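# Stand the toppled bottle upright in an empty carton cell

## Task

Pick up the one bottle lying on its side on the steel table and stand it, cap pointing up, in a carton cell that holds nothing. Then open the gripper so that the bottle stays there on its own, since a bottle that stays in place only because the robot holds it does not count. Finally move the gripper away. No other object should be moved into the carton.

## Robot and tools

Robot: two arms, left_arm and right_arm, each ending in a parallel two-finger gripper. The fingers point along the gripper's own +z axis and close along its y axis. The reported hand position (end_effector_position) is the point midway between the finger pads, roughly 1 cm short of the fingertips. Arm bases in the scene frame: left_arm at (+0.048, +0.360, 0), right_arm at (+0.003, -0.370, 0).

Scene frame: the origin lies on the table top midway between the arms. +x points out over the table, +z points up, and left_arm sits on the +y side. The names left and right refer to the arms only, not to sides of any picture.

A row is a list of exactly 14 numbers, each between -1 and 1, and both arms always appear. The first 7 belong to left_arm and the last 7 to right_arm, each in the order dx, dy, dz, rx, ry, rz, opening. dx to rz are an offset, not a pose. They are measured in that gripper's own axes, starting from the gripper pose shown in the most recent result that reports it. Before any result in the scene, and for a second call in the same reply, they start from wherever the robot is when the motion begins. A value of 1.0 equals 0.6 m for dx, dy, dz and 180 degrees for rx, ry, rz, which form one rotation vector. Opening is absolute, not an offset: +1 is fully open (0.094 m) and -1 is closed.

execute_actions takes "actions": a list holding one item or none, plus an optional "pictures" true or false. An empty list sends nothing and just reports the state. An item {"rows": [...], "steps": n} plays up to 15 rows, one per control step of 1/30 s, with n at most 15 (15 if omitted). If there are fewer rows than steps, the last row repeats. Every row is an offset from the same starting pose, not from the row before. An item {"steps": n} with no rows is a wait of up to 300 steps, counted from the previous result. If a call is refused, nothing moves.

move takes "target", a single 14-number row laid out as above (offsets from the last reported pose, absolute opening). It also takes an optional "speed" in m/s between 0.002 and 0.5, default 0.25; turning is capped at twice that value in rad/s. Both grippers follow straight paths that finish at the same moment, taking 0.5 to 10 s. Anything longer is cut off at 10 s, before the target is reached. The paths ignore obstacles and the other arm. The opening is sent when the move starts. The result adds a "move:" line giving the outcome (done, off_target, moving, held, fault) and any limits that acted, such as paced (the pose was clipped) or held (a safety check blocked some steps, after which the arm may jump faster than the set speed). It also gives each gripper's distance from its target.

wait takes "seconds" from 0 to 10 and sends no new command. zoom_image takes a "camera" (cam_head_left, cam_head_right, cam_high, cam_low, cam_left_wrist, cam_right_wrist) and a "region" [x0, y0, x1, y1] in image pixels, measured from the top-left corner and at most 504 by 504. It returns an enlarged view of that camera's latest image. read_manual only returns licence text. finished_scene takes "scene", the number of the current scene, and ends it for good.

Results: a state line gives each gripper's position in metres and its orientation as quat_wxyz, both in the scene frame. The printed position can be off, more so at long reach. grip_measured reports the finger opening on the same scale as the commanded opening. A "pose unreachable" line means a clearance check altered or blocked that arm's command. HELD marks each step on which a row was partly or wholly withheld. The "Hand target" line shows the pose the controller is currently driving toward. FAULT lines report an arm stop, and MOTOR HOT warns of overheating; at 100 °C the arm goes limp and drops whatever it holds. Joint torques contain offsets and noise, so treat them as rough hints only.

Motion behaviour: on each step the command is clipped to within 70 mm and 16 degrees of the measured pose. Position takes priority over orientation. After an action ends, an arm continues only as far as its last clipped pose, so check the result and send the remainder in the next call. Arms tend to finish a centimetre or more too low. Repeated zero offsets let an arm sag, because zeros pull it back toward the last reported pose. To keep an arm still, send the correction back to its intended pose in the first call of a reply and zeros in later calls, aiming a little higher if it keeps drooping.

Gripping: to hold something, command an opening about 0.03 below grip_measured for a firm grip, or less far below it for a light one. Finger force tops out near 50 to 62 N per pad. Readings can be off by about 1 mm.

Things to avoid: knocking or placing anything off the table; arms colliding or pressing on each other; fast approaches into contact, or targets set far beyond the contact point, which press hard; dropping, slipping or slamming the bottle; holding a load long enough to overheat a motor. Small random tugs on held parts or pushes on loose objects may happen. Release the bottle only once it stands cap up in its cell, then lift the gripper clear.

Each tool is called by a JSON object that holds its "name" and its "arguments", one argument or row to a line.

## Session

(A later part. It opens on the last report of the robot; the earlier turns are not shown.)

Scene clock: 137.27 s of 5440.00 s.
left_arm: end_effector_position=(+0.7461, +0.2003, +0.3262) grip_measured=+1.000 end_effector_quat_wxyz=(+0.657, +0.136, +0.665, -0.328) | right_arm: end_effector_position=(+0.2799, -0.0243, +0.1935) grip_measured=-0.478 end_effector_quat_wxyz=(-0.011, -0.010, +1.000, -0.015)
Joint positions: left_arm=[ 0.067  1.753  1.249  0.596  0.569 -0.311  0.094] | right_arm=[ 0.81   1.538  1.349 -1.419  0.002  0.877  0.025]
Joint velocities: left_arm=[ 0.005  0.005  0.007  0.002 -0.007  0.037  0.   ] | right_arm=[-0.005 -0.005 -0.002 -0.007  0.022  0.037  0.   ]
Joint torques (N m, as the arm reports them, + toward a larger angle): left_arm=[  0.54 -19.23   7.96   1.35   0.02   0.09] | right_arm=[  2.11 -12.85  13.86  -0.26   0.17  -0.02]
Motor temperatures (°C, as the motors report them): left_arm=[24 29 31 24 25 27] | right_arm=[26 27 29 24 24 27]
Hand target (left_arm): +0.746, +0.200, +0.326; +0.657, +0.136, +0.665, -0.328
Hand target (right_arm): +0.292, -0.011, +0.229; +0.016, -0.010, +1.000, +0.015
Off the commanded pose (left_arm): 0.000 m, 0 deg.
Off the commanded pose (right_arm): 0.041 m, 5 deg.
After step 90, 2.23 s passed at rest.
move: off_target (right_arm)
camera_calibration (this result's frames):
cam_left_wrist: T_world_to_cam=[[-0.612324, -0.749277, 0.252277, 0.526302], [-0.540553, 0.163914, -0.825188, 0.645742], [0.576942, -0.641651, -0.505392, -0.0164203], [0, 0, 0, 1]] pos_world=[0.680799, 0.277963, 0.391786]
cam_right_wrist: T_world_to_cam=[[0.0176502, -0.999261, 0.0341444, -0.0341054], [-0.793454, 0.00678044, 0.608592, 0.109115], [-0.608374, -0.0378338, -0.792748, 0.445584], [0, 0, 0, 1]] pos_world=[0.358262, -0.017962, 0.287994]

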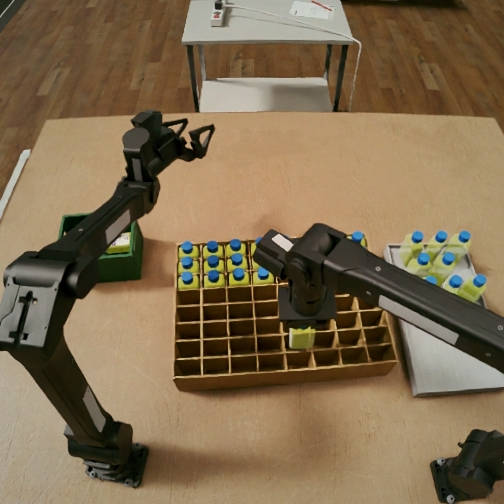

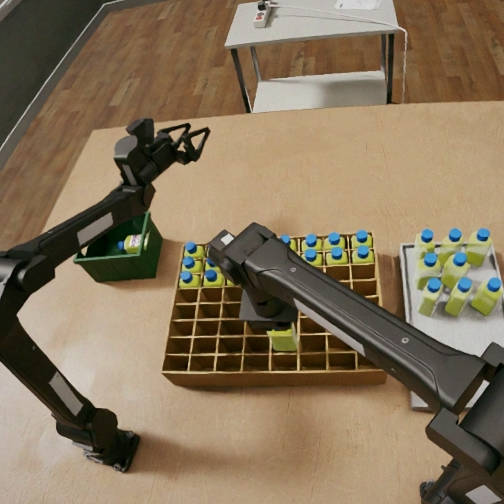

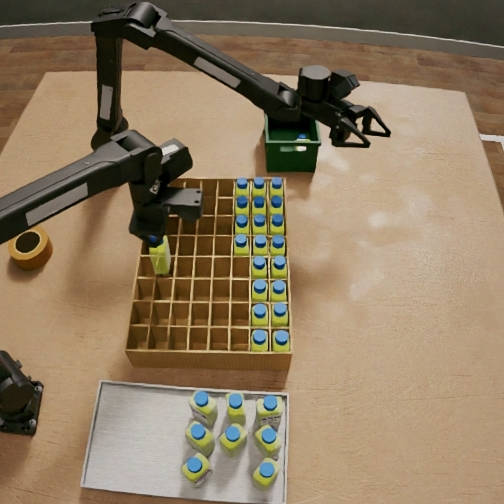

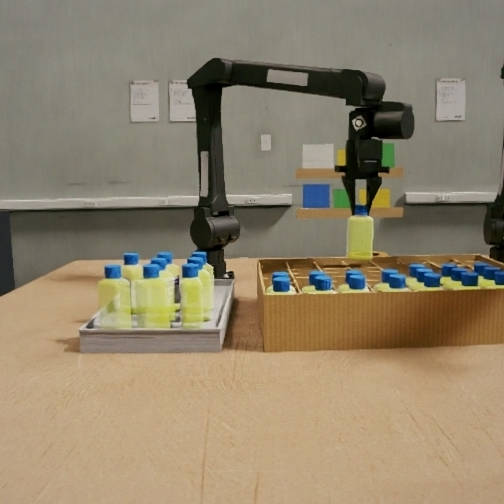

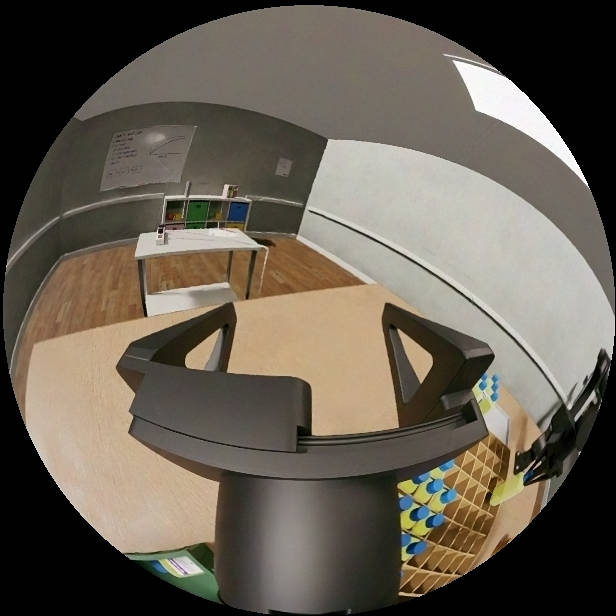

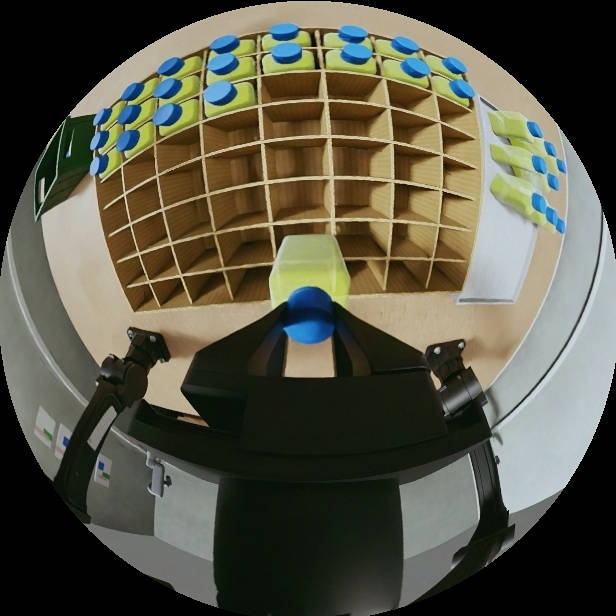

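{"name": "move", "arguments": {
  "target": [0,0,0,0,0,0,1,-0.02,0.02,-0.12,-0.02,-0.02,0,-0.53],
  "speed": 0.1
}}

Scene clock: 140.70 s of 5440.00 s.
left_arm: end_effector_position=(+0.7461, +0.2003, +0.3262) grip_measured=+1.000 end_effector_quat_wxyz=(+0.657, +0.136, +0.665, -0.328) | right_arm: end_effector_position=(+0.2841, -0.0201, +0.2269) grip_measured=-0.478 end_effector_quat_wxyz=(-0.008, -0.010, +1.000, -0.015)
Joint positions: left_arm=[ 0.067  1.753  1.249  0.596  0.569 -0.311  0.094] | right_arm=[ 0.81   1.538  1.437 -1.503  0.006  0.877  0.025]
Joint velocities: left_arm=[-0.005  0.005 -0.007  0.017  0.007 -0.022  0.   ] | right_arm=[ 0.005 -0.005 -0.017 -0.007  0.007  0.066  0.   ]
Joint torques (N m, as the arm reports them, + toward a larger angle): left_arm=[  0.71 -19.1    7.94   1.39   0.02   0.09] | right_arm=[  2.21 -13.25  13.4   -0.25   0.15  -0.01]
Motor temperatures (°C, as the motors report them): left_arm=[24 29 31 24 25 27] | right_arm=[26 27 30 24 24 27]
Hand target (left_arm): +0.746, +0.200, +0.326; +0.657, +0.136, +0.665, -0.328
Hand target (right_arm): +0.292, -0.012, +0.264; +0.020, -0.010, +1.000, +0.017
Off the commanded pose (left_arm): 0.000 m, 0 deg.
Off the commanded pose (right_arm): 0.040 m, 5 deg.
move: off_target (right_arm)
camera_calibration (this result's frames):
cam_left_wrist: T_world_to_cam=[[-0.612324, -0.749277, 0.252277, 0.526302], [-0.540553, 0.163914, -0.825188, 0.645742], [0.576942, -0.641651, -0.505392, -0.0164203], [0, 0, 0, 1]] pos_world=[0.680799, 0.277963, 0.391786]
cam_right_wrist: T_world_to_cam=[[0.0175936, -0.999291, 0.03329, -0.0309688], [-0.797173, 0.00607703, 0.603721, 0.0942521], [-0.603495, -0.0371595, -0.7965, 0.474288], [0, 0, 0, 1]] pos_world=[0.36191, -0.0138953, 0.321899]

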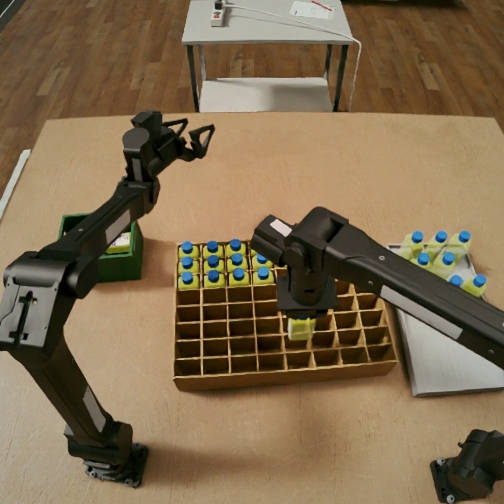

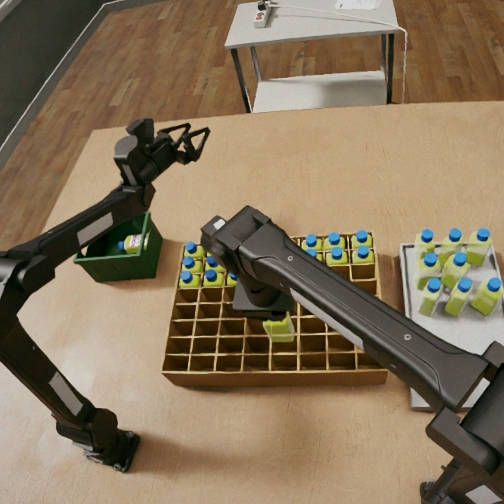

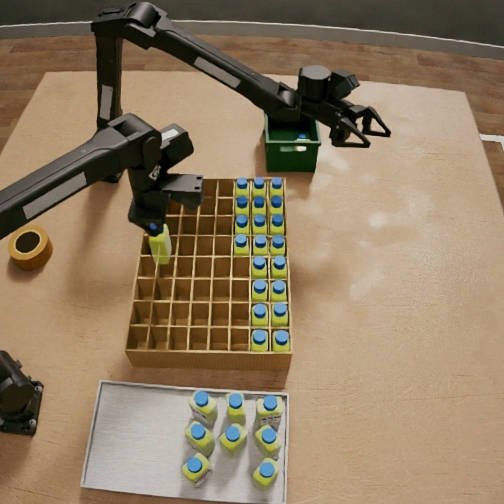

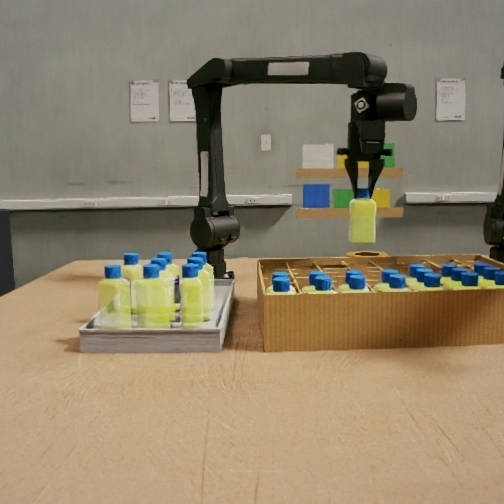

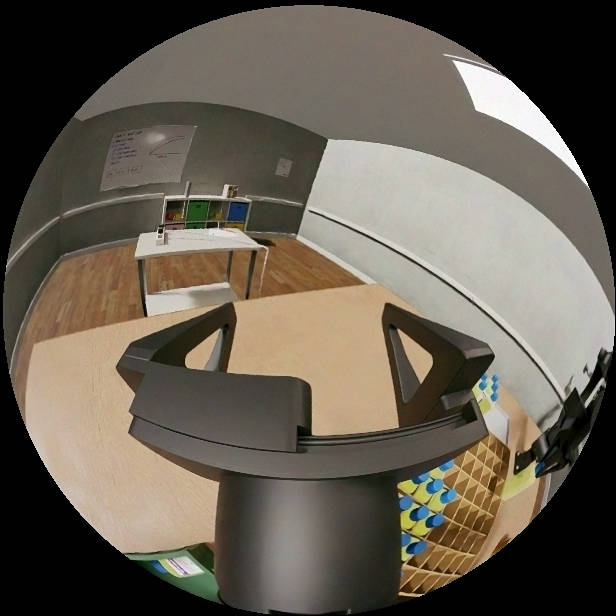

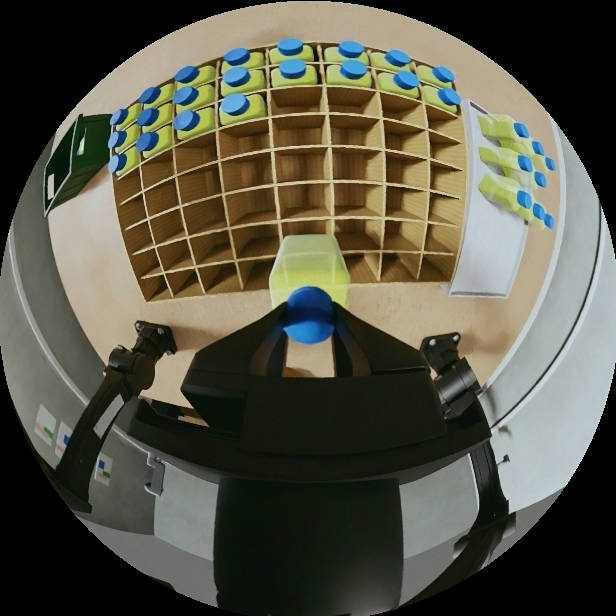

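{"name": "move", "arguments": {
  "target": [0,0,0,0,0,0,1,-0.012,0.01,0.03,-0.012,-0.008,0,-0.53],
  "speed": 0.05
}}

{"name": "zoom_image", "arguments": {
  "camera": "cam_right_wrist",
  "region": [180,120,440,380]
}}

Scene clock: 143.63 s of 5440.00 s.
left_arm: end_effector_position=(+0.7461, +0.2003, +0.3262) grip_measured=+1.000 end_effector_quat_wxyz=(+0.657, +0.136, +0.665, -0.328) | right_arm: end_effector_position=(+0.2876, -0.0152, +0.2089) grip_measured=-0.478 end_effector_quat_wxyz=(+0.002, -0.010, +1.000, -0.001)
Joint positions: left_arm=[ 0.067  1.753  1.249  0.596  0.569 -0.311  0.094] | right_arm=[ 0.81   1.538  1.389 -1.422  0.004  0.877  0.025]
Joint velocities: left_arm=[-0.005  0.005 -0.002 -0.007  0.007  0.007  0.   ] | right_arm=[ 0.005 -0.005 -0.007 -0.002  0.007 -0.022 -0.001]
Joint torques (N m, as the arm reports them, + toward a larger angle): left_arm=[  0.69 -19.06   7.83   1.32  -0.02   0.1 ] | right_arm=[  1.84 -11.61   8.17   0.51  -0.1   -0.08]
Motor temperatures (°C, as the motors report them): left_arm=[24 29 31 24 25 27] | right_arm=[26 28 30 24 24 27]
Hand target (left_arm): +0.746, +0.200, +0.326; +0.657, +0.136, +0.665, -0.328
Hand target (right_arm): +0.291, -0.014, +0.209; +0.004, -0.010, +1.000, +0.004
Off the commanded pose (left_arm): 0.000 m, 0 deg.
Off the commanded pose (right_arm): 0.003 m, 1 deg.
move: done
camera_calibration (this result's frames):
cam_left_wrist: T_world_to_cam=[[-0.612324, -0.749277, 0.252277, 0.526302], [-0.540553, 0.163914, -0.825188, 0.645742], [0.576942, -0.641651, -0.505392, -0.0164203], [0, 0, 0, 1]] pos_world=[0.680799, 0.277963, 0.391786]
cam_right_wrist: T_world_to_cam=[[0.0171776, -0.999833, 0.0062063, -0.0197675], [-0.808761, -0.0102447, 0.588049, 0.11427], [-0.587887, -0.0151207, -0.808802, 0.460595], [0, 0, 0, 1]] pos_world=[0.363535, -0.011629, 0.305456]

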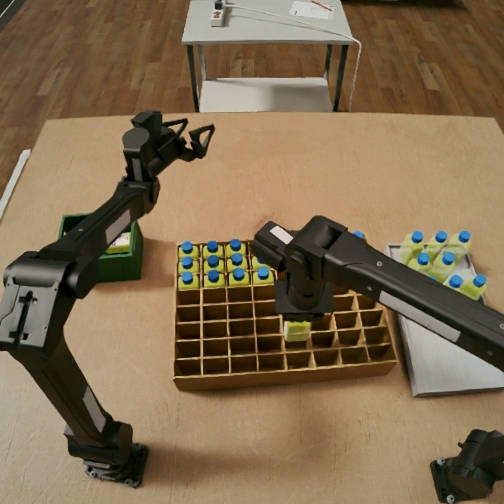

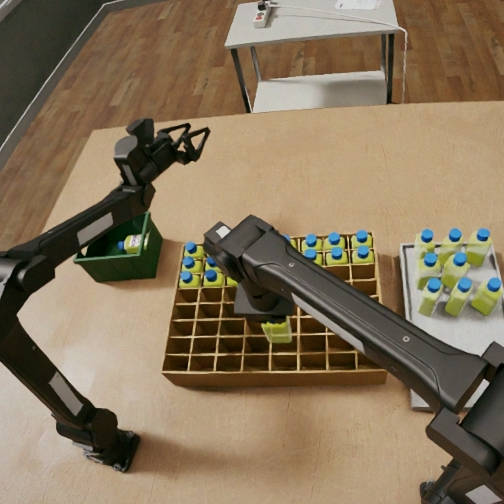

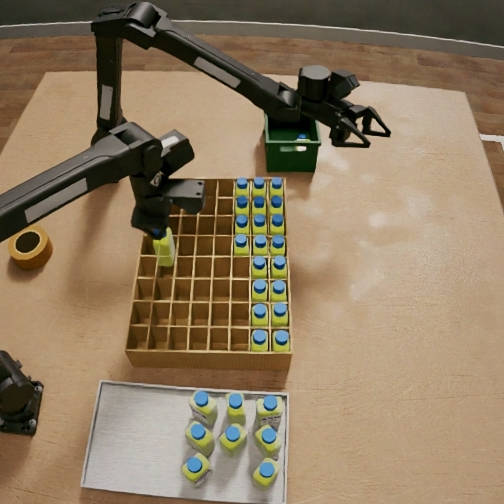

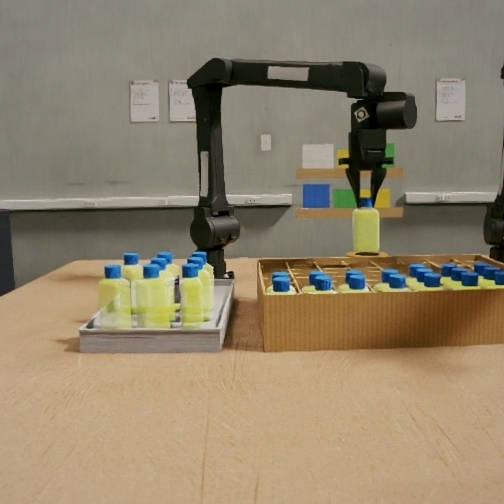

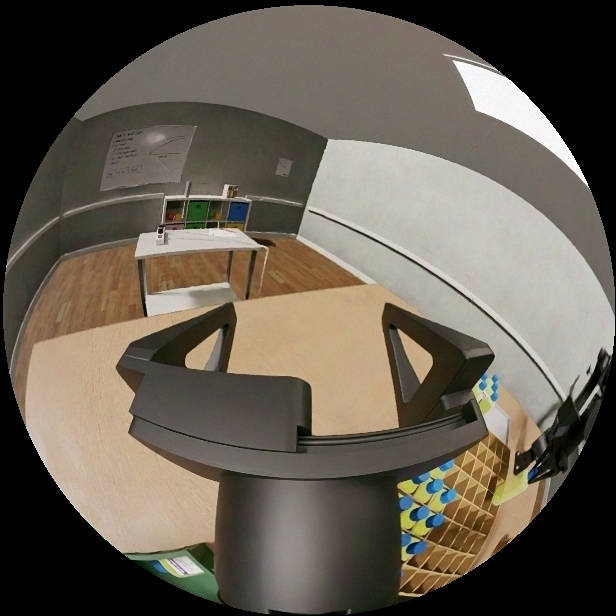

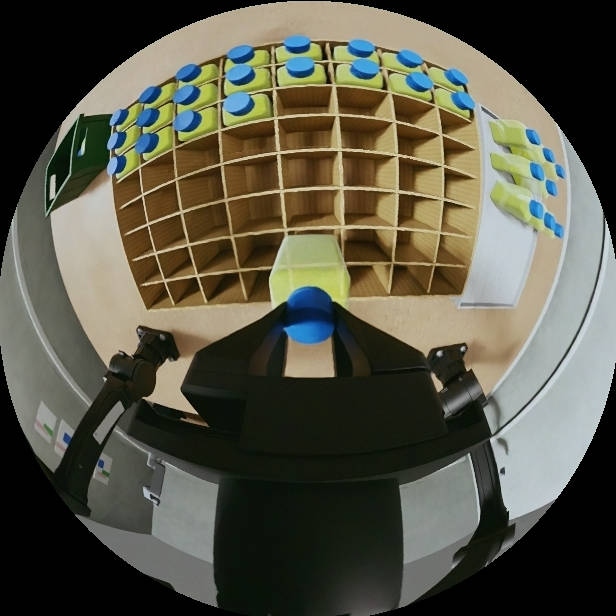

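Region (180, 120, 440, 380) of cam_right_wrist's 616x616 image, scaled by 1.938, with more detail than that image has.

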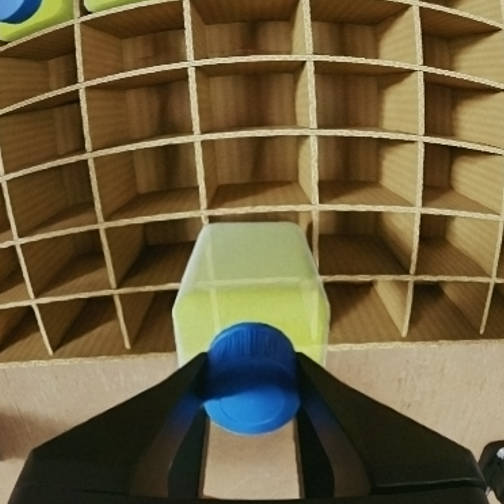

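{"name": "move", "arguments": {
  "target": [0,0,0,0,0,0,1,0.004,-0.014,0.012,0,0,0,-0.53],
  "speed": 0.03
}}

{"name": "zoom_image", "arguments": {
  "camera": "cam_right_wrist",
  "region": [180,120,440,380]
}}

Scene clock: 149.40 s of 5440.00 s.
left_arm: end_effector_position=(+0.7461, +0.2003, +0.3262) grip_measured=+1.000 end_effector_quat_wxyz=(+0.657, +0.136, +0.665, -0.328) | right_arm: end_effector_position=(+0.2818, -0.0225, +0.1946) grip_measured=-0.478 end_effector_quat_wxyz=(-0.007, -0.010, +1.000, -0.012)
Joint positions: left_arm=[ 0.067  1.753  1.249  0.596  0.569 -0.311  0.094] | right_arm=[ 0.81   1.538  1.351 -1.412  0.004  0.877  0.025]
Joint velocities: left_arm=[ 0.005 -0.005 -0.022 -0.007 -0.007 -0.007  0.   ] | right_arm=[ 0.015 -0.015  0.012 -0.012  0.037 -0.022 -0.   ]
Joint torques (N m, as the arm reports them, + toward a larger angle): left_arm=[  0.49 -19.04   7.86   1.31   0.02   0.08] | right_arm=[  1.78 -12.01   8.26   0.68   0.03  -0.1 ]
Motor temperatures (°C, as the motors report them): left_arm=[24 29 31 24 25 27] | right_arm=[26 28 30 24 24 27]
Hand target (left_arm): +0.746, +0.200, +0.326; +0.657, +0.136, +0.665, -0.328
Hand target (right_arm): +0.285, -0.024, +0.202; +0.002, -0.010, +1.000, -0.001
Off the commanded pose (left_arm): 0.000 m, 0 deg.
Off the commanded pose (right_arm): 0.008 m, 2 deg.
After step 90, 2.03 s passed at rest.
move: done
camera_calibration (this result's frames):
cam_left_wrist: T_world_to_cam=[[-0.612324, -0.749277, 0.252277, 0.526302], [-0.540553, 0.163914, -0.825188, 0.645742], [0.576942, -0.641651, -0.505392, -0.0164203], [0, 0, 0, 1]] pos_world=[0.680799, 0.277963, 0.391786]
cam_right_wrist: T_world_to_cam=[[0.0174718, -0.999464, 0.027668, -0.0310815], [-0.798425, 0.00271007, 0.602088, 0.112553], [-0.60184, -0.0326104, -0.79795, 0.446973], [0, 0, 0, 1]] pos_world=[0.359414, -0.016794, 0.289756]

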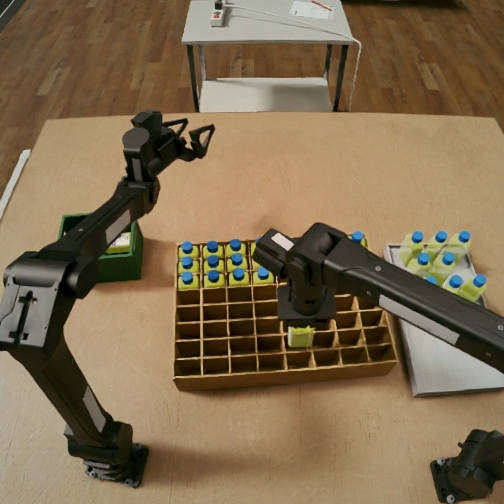

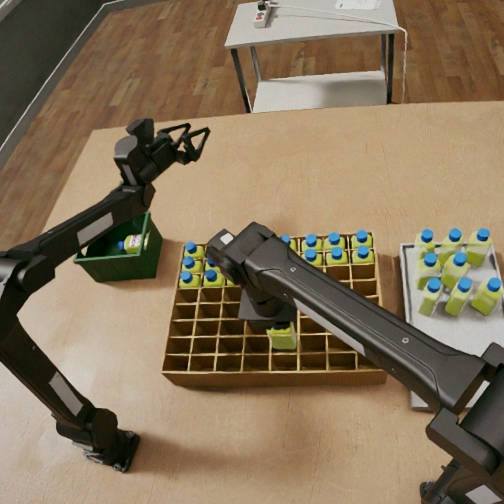

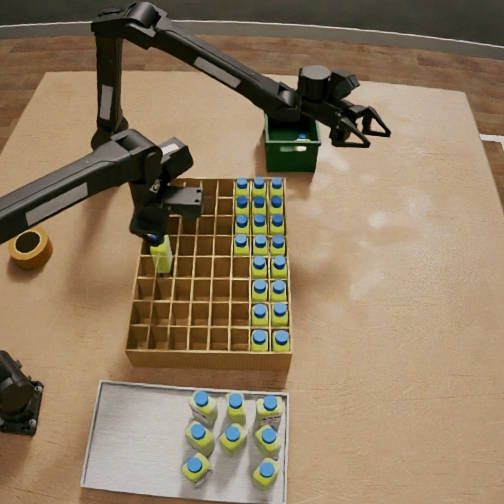

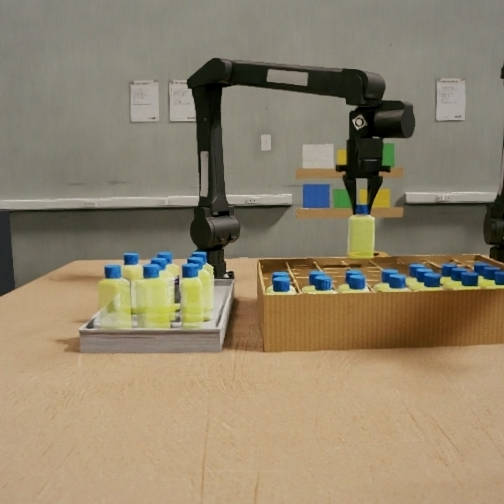

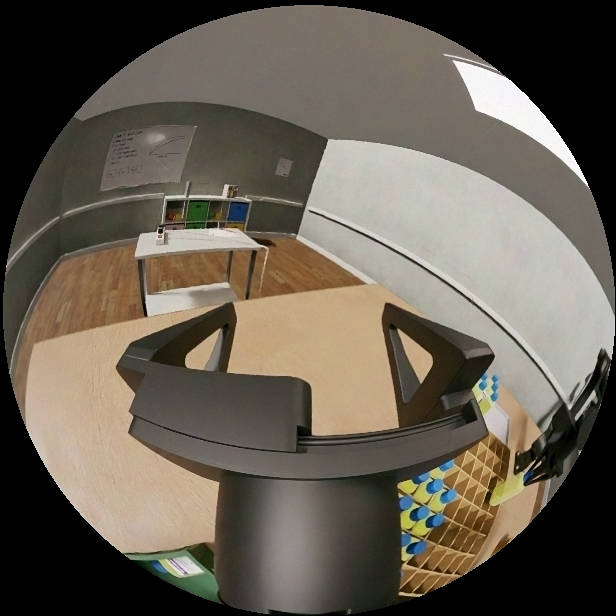

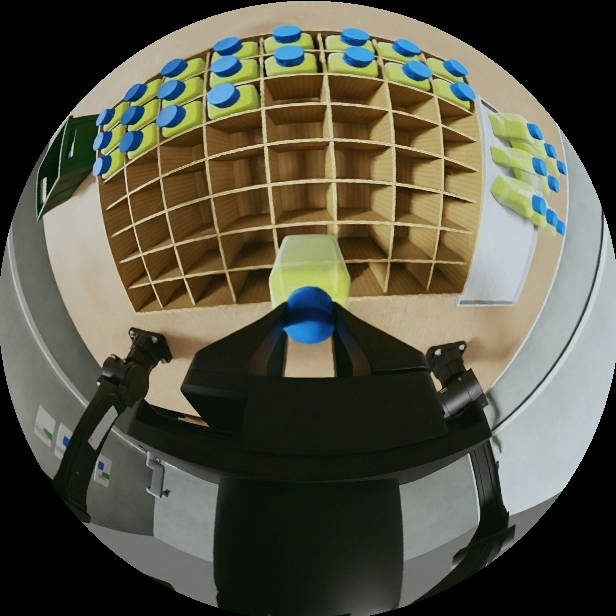

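Region (180, 120, 440, 380) of cam_right_wrist's 616x616 image, scaled by 1.938, with more detail than that image has.

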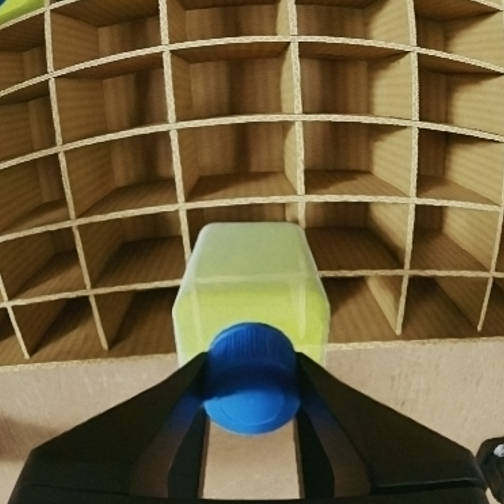

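{"name": "move", "arguments": {
  "target": [0,0,0,0,0,0,1,-0.02,0.025,-0.12,-0.02,-0.02,0,-0.53],
  "speed": 0.1
}}

Scene clock: 154.80 s of 5440.00 s.
left_arm: end_effector_position=(+0.7461, +0.2003, +0.3262) grip_measured=+1.000 end_effector_quat_wxyz=(+0.657, +0.136, +0.665, -0.328) | right_arm: end_effector_position=(+0.2869, -0.0174, +0.2299) grip_measured=-0.478 end_effector_quat_wxyz=(-0.003, -0.010, +1.000, -0.010)
Joint positions: left_arm=[ 0.067  1.753  1.249  0.596  0.569 -0.311  0.094] | right_arm=[ 0.81   1.538  1.445 -1.497  0.008  0.877  0.025]
Joint velocities: left_arm=[-0.005 -0.015 -0.007 -0.007 -0.007 -0.051  0.   ] | right_arm=[-0.024 -0.005 -0.007 -0.022  0.066  0.007 -0.   ]
Joint torques (N m, as the arm reports them, + toward a larger angle): left_arm=[  0.75 -19.06   7.77   1.39   0.01   0.08] | right_arm=[  2.9  -14.03  13.45  -0.36   0.18   0.02]
Motor temperatures (°C, as the motors report them): left_arm=[24 29 31 24 25 27] | right_arm=[26 28 29 24 24 27]
Hand target (left_arm): +0.746, +0.200, +0.326; +0.657, +0.136, +0.665, -0.328
Hand target (right_arm): +0.293, -0.007, +0.266; +0.024, -0.010, +0.999, +0.020
Off the commanded pose (left_arm): 0.000 m, 0 deg.
Off the commanded pose (right_arm): 0.039 m, 5 deg.
After step 90, 1.30 s passed at rest.
move: off_target (right_arm)
camera_calibration (this result's frames):
cam_left_wrist: T_world_to_cam=[[-0.612324, -0.749277, 0.252277, 0.526302], [-0.540553, 0.163914, -0.825188, 0.645742], [0.576942, -0.641651, -0.505392, -0.0164203], [0, 0, 0, 1]] pos_world=[0.680799, 0.277963, 0.391786]
cam_right_wrist: T_world_to_cam=[[0.0173461, -0.999566, 0.0238228, -0.0261438], [-0.803841, 0.000227488, 0.594844, 0.0985103], [-0.594591, -0.029468, -0.803488, 0.477596], [0, 0, 0, 1]] pos_world=[0.363614, -0.0120811, 0.325767]

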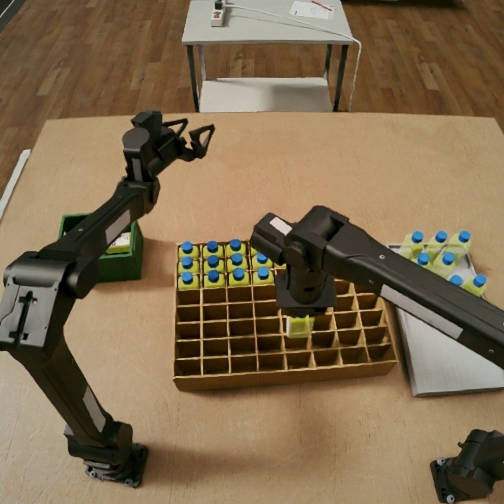

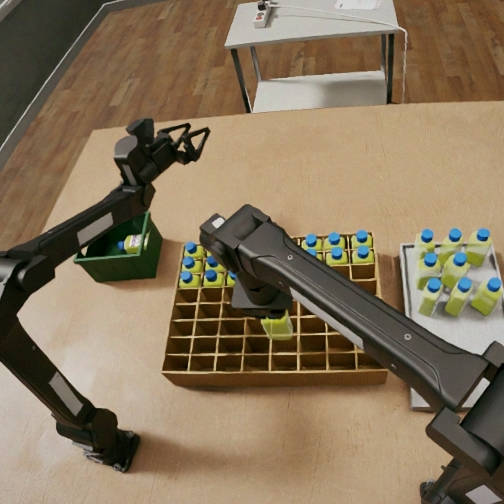

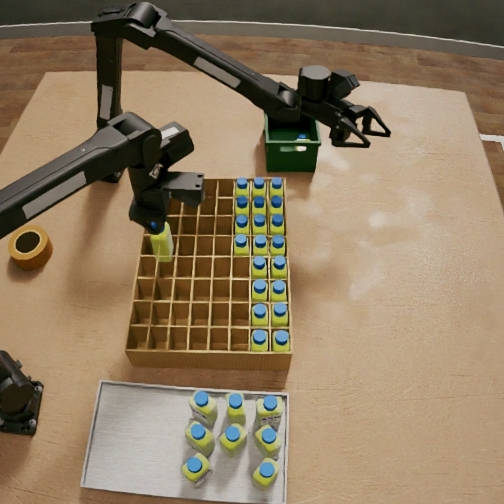

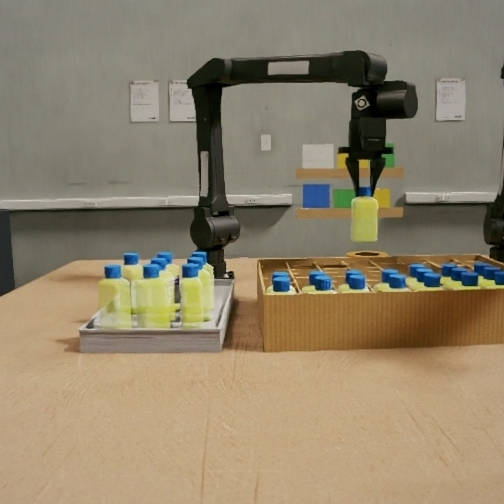

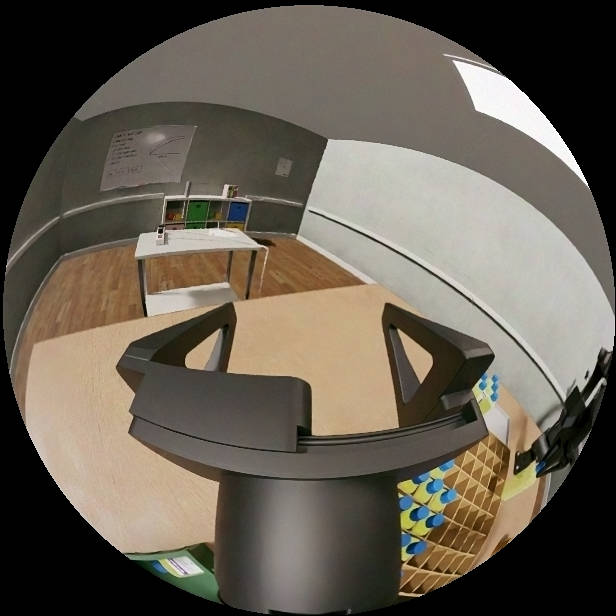

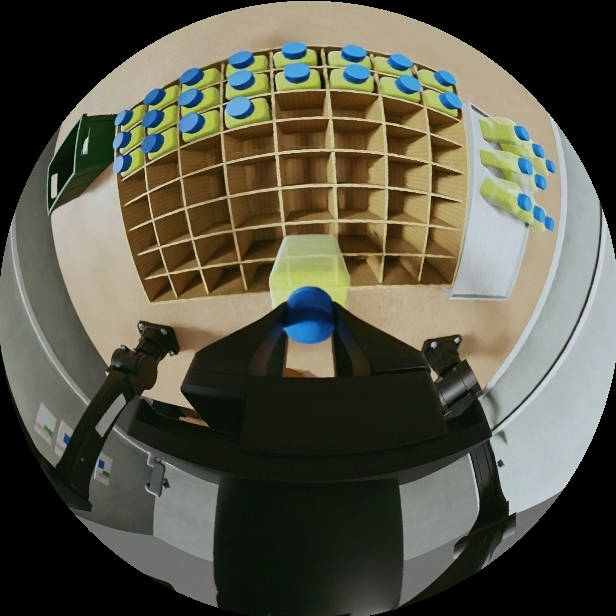

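{"name": "move", "arguments": {
  "target": [0,0,0,0,0,0,1,-0.008,0.010,0.055,-0.012,-0.006,0,-0.53],
  "speed": 0.04
}}

{"name": "zoom_image", "arguments": {
  "camera": "cam_right_wrist",
  "region": [180,120,440,380]
}}

Scene clock: 160.13 s of 5440.00 s.
left_arm: end_effector_position=(+0.7461, +0.2003, +0.3262) grip_measured=+1.000 end_effector_quat_wxyz=(+0.657, +0.136, +0.665, -0.328) | right_arm: end_effector_position=(+0.2885, -0.0135, +0.1987) grip_measured=-0.478 end_effector_quat_wxyz=(+0.005, -0.010, +1.000, +0.005)
Joint positions: left_arm=[ 0.067  1.753  1.249  0.596  0.569 -0.311  0.094] | right_arm=[ 0.81   1.538  1.362 -1.381  0.002  0.877  0.025]
Joint velocities: left_arm=[ 0.005 -0.015 -0.002 -0.002 -0.007  0.051  0.   ] | right_arm=[-0.015  0.005  0.007  0.012 -0.007  0.037  0.001]
Joint torques (N m, as the arm reports them, + toward a larger angle): left_arm=[  0.7  -19.32   7.83   1.44   0.01   0.08] | right_arm=[  1.95 -10.88   8.32   0.45  -0.1   -0.05]
Motor temperatures (°C, as the motors report them): left_arm=[24 29 31 24 25 27] | right_arm=[26 28 30 24 24 27]
Hand target (left_arm): +0.746, +0.200, +0.326; +0.657, +0.136, +0.665, -0.328
Hand target (right_arm): +0.291, -0.012, +0.197; +0.006, -0.010, +1.000, +0.009
Off the commanded pose (left_arm): 0.000 m, 0 deg.
Off the commanded pose (right_arm): 0.004 m, 0 deg.
After step 90, 1.23 s passed at rest.
move: done
camera_calibration (this result's frames):
cam_left_wrist: T_world_to_cam=[[-0.612324, -0.749277, 0.252277, 0.526302], [-0.540553, 0.163914, -0.825188, 0.645742], [0.576942, -0.641651, -0.505392, -0.0164203], [0, 0, 0, 1]] pos_world=[0.680799, 0.277963, 0.391786]
cam_right_wrist: T_world_to_cam=[[0.0171951, -0.999832, -0.00642627, -0.0154883], [-0.813002, -0.0177226, 0.58199, 0.123312], [-0.582006, -0.00478279, -0.81317, 0.452206], [0, 0, 0, 1]] pos_world=[0.363706, -0.0111375, 0.295854]

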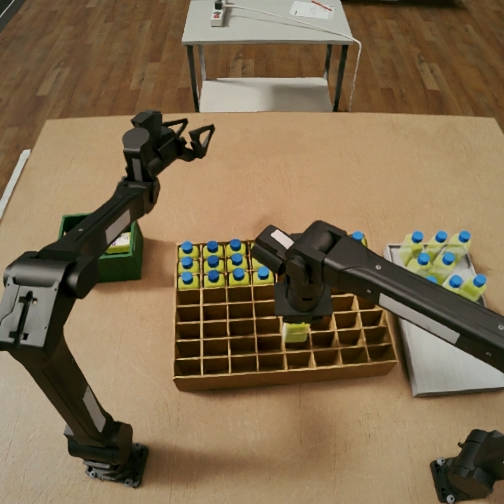

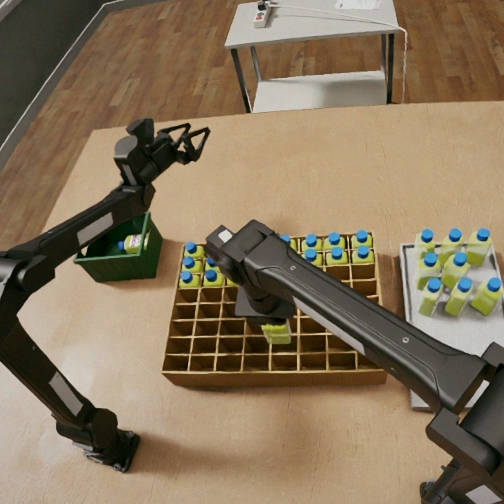

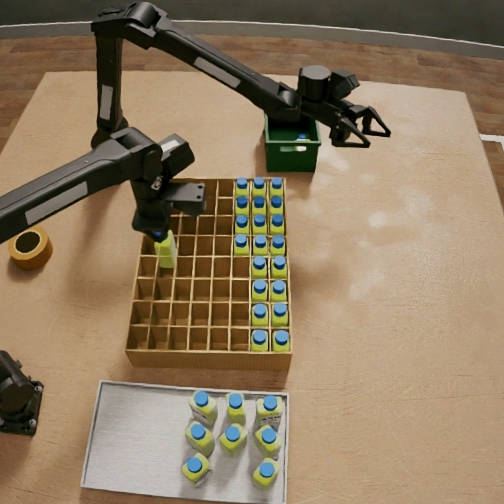

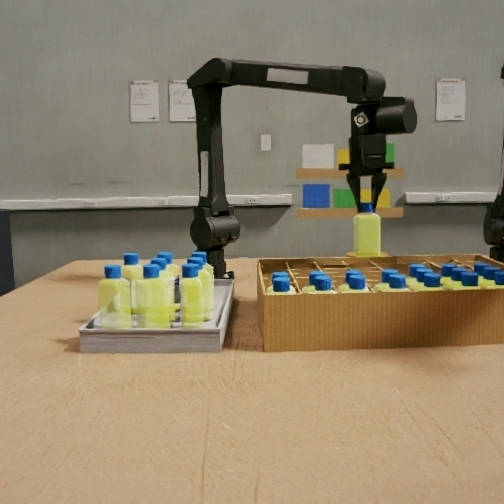

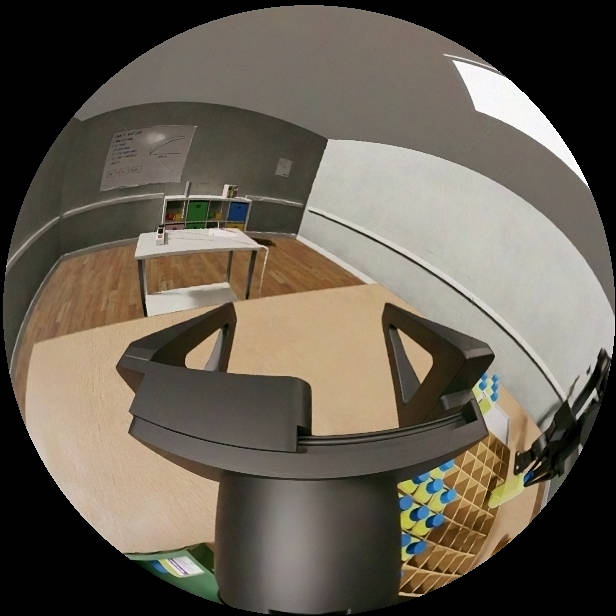

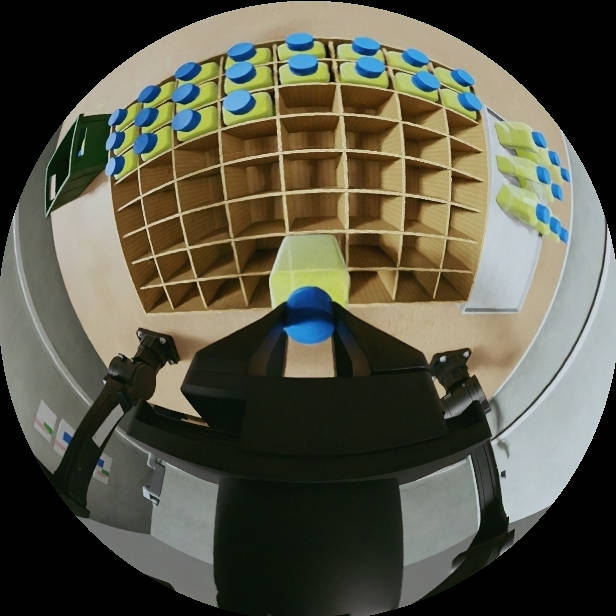

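Region (180, 120, 440, 380) of cam_right_wrist's 616x616 image, scaled by 1.938, with more detail than that image has.

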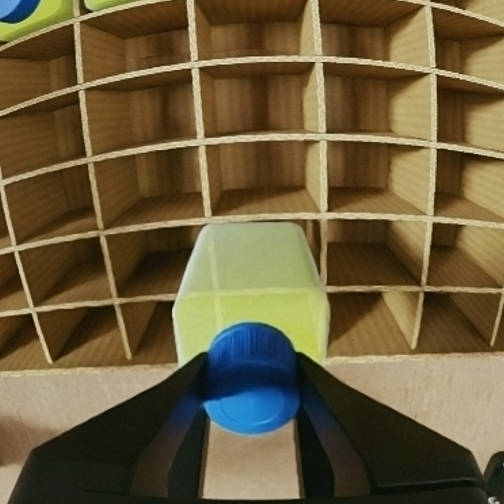

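{"name": "move", "arguments": {
  "target": [0,0,0,0,0,0,1,0.004,-0.014,0.0,0,0,0,-0.53],
  "speed": 0.03
}}

{"name": "zoom_image", "arguments": {
  "camera": "cam_right_wrist",
  "region": [180,120,440,380]
}}

Scene clock: 164.73 s of 5440.00 s.
left_arm: end_effector_position=(+0.7461, +0.2003, +0.3262) grip_measured=+1.000 end_effector_quat_wxyz=(+0.657, +0.136, +0.665, -0.328) | right_arm: end_effector_position=(+0.2840, -0.0191, +0.1902) grip_measured=-0.478 end_effector_quat_wxyz=(-0.002, -0.010, +1.000, -0.004)
Joint positions: left_arm=[ 0.067  1.753  1.249  0.596  0.569 -0.311  0.094] | right_arm=[ 0.81   1.538  1.34  -1.381  0.002  0.877  0.025]
Joint velocities: left_arm=[-0.005 -0.024 -0.022  0.007  0.022 -0.022  0.   ] | right_arm=[-0.005 -0.015  0.012 -0.007 -0.022  0.081 -0.001]
Joint torques (N m, as the arm reports them, + toward a larger angle): left_arm=[  0.36 -19.04   7.91   1.35   0.02   0.08] | right_arm=[  1.54 -12.86   8.27   0.27   0.02  -0.1 ]
Motor temperatures (°C, as the motors report them): left_arm=[24 29 31 24 25 27] | right_arm=[26 28 30 24 24 27]
Hand target (left_arm): +0.746, +0.200, +0.326; +0.657, +0.136, +0.665, -0.328
Hand target (right_arm): +0.286, -0.022, +0.198; +0.005, -0.010, +1.000, +0.005
Off the commanded pose (left_arm): 0.000 m, 0 deg.
Off the commanded pose (right_arm): 0.009 m, 1 deg.
After step 90, 0.90 s passed at rest.
move: done
camera_calibration (this result's frames):
cam_left_wrist: T_world_to_cam=[[-0.612324, -0.749277, 0.252277, 0.526302], [-0.540553, 0.163914, -0.825188, 0.645742], [0.576942, -0.641651, -0.505392, -0.0164203], [0, 0, 0, 1]] pos_world=[0.680799, 0.277963, 0.391786]
cam_right_wrist: T_world_to_cam=[[0.0172266, -0.999792, 0.0109235, -0.0243483], [-0.804752, -0.00738086, 0.593566, 0.120174], [-0.593361, -0.0190159, -0.804712, 0.444055], [0, 0, 0, 1]] pos_world=[0.360615, -0.0150122, 0.286271]

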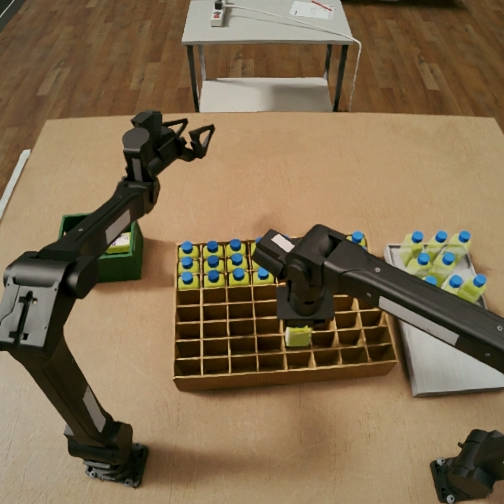

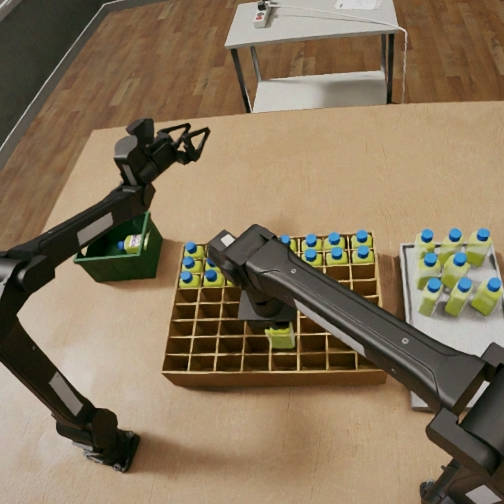

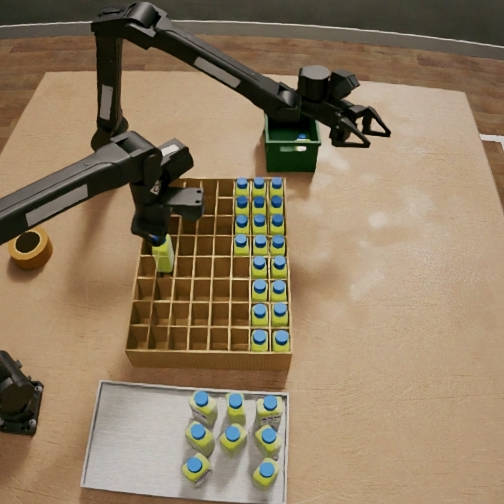

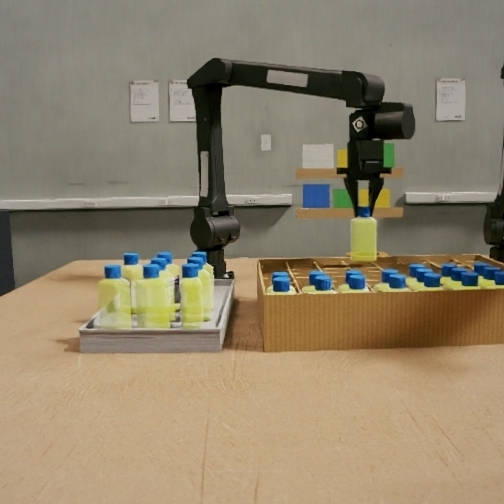

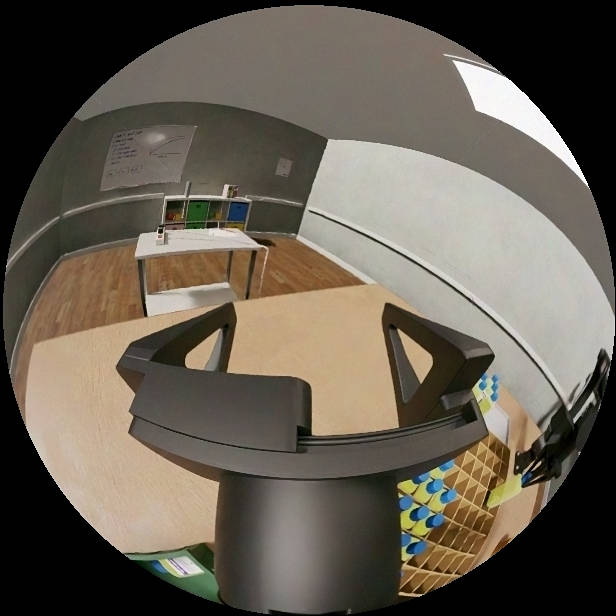

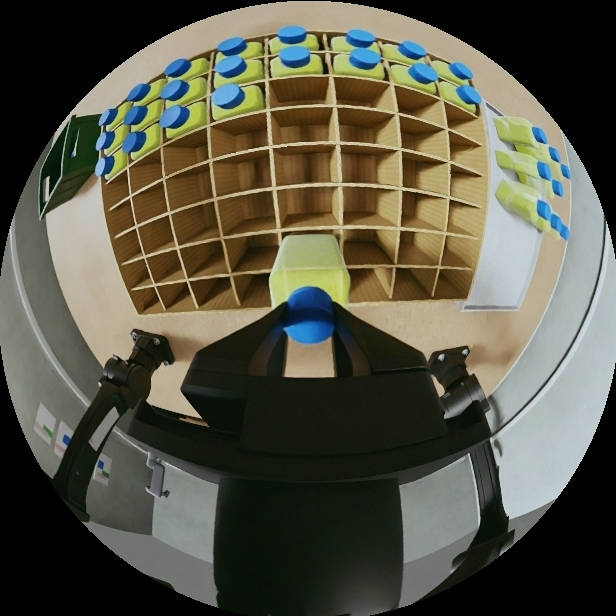

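Region (180, 120, 440, 380) of cam_right_wrist's 616x616 image, scaled by 1.938, with more detail than that image has.

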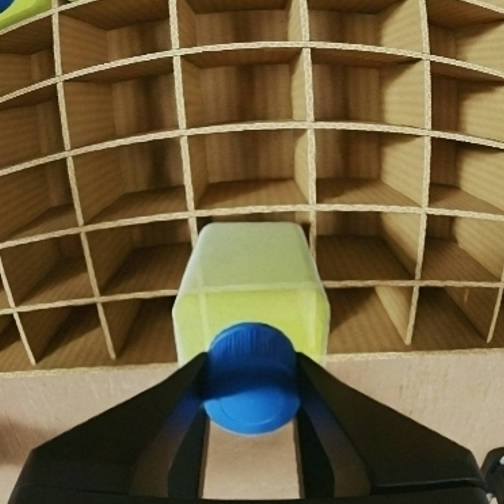

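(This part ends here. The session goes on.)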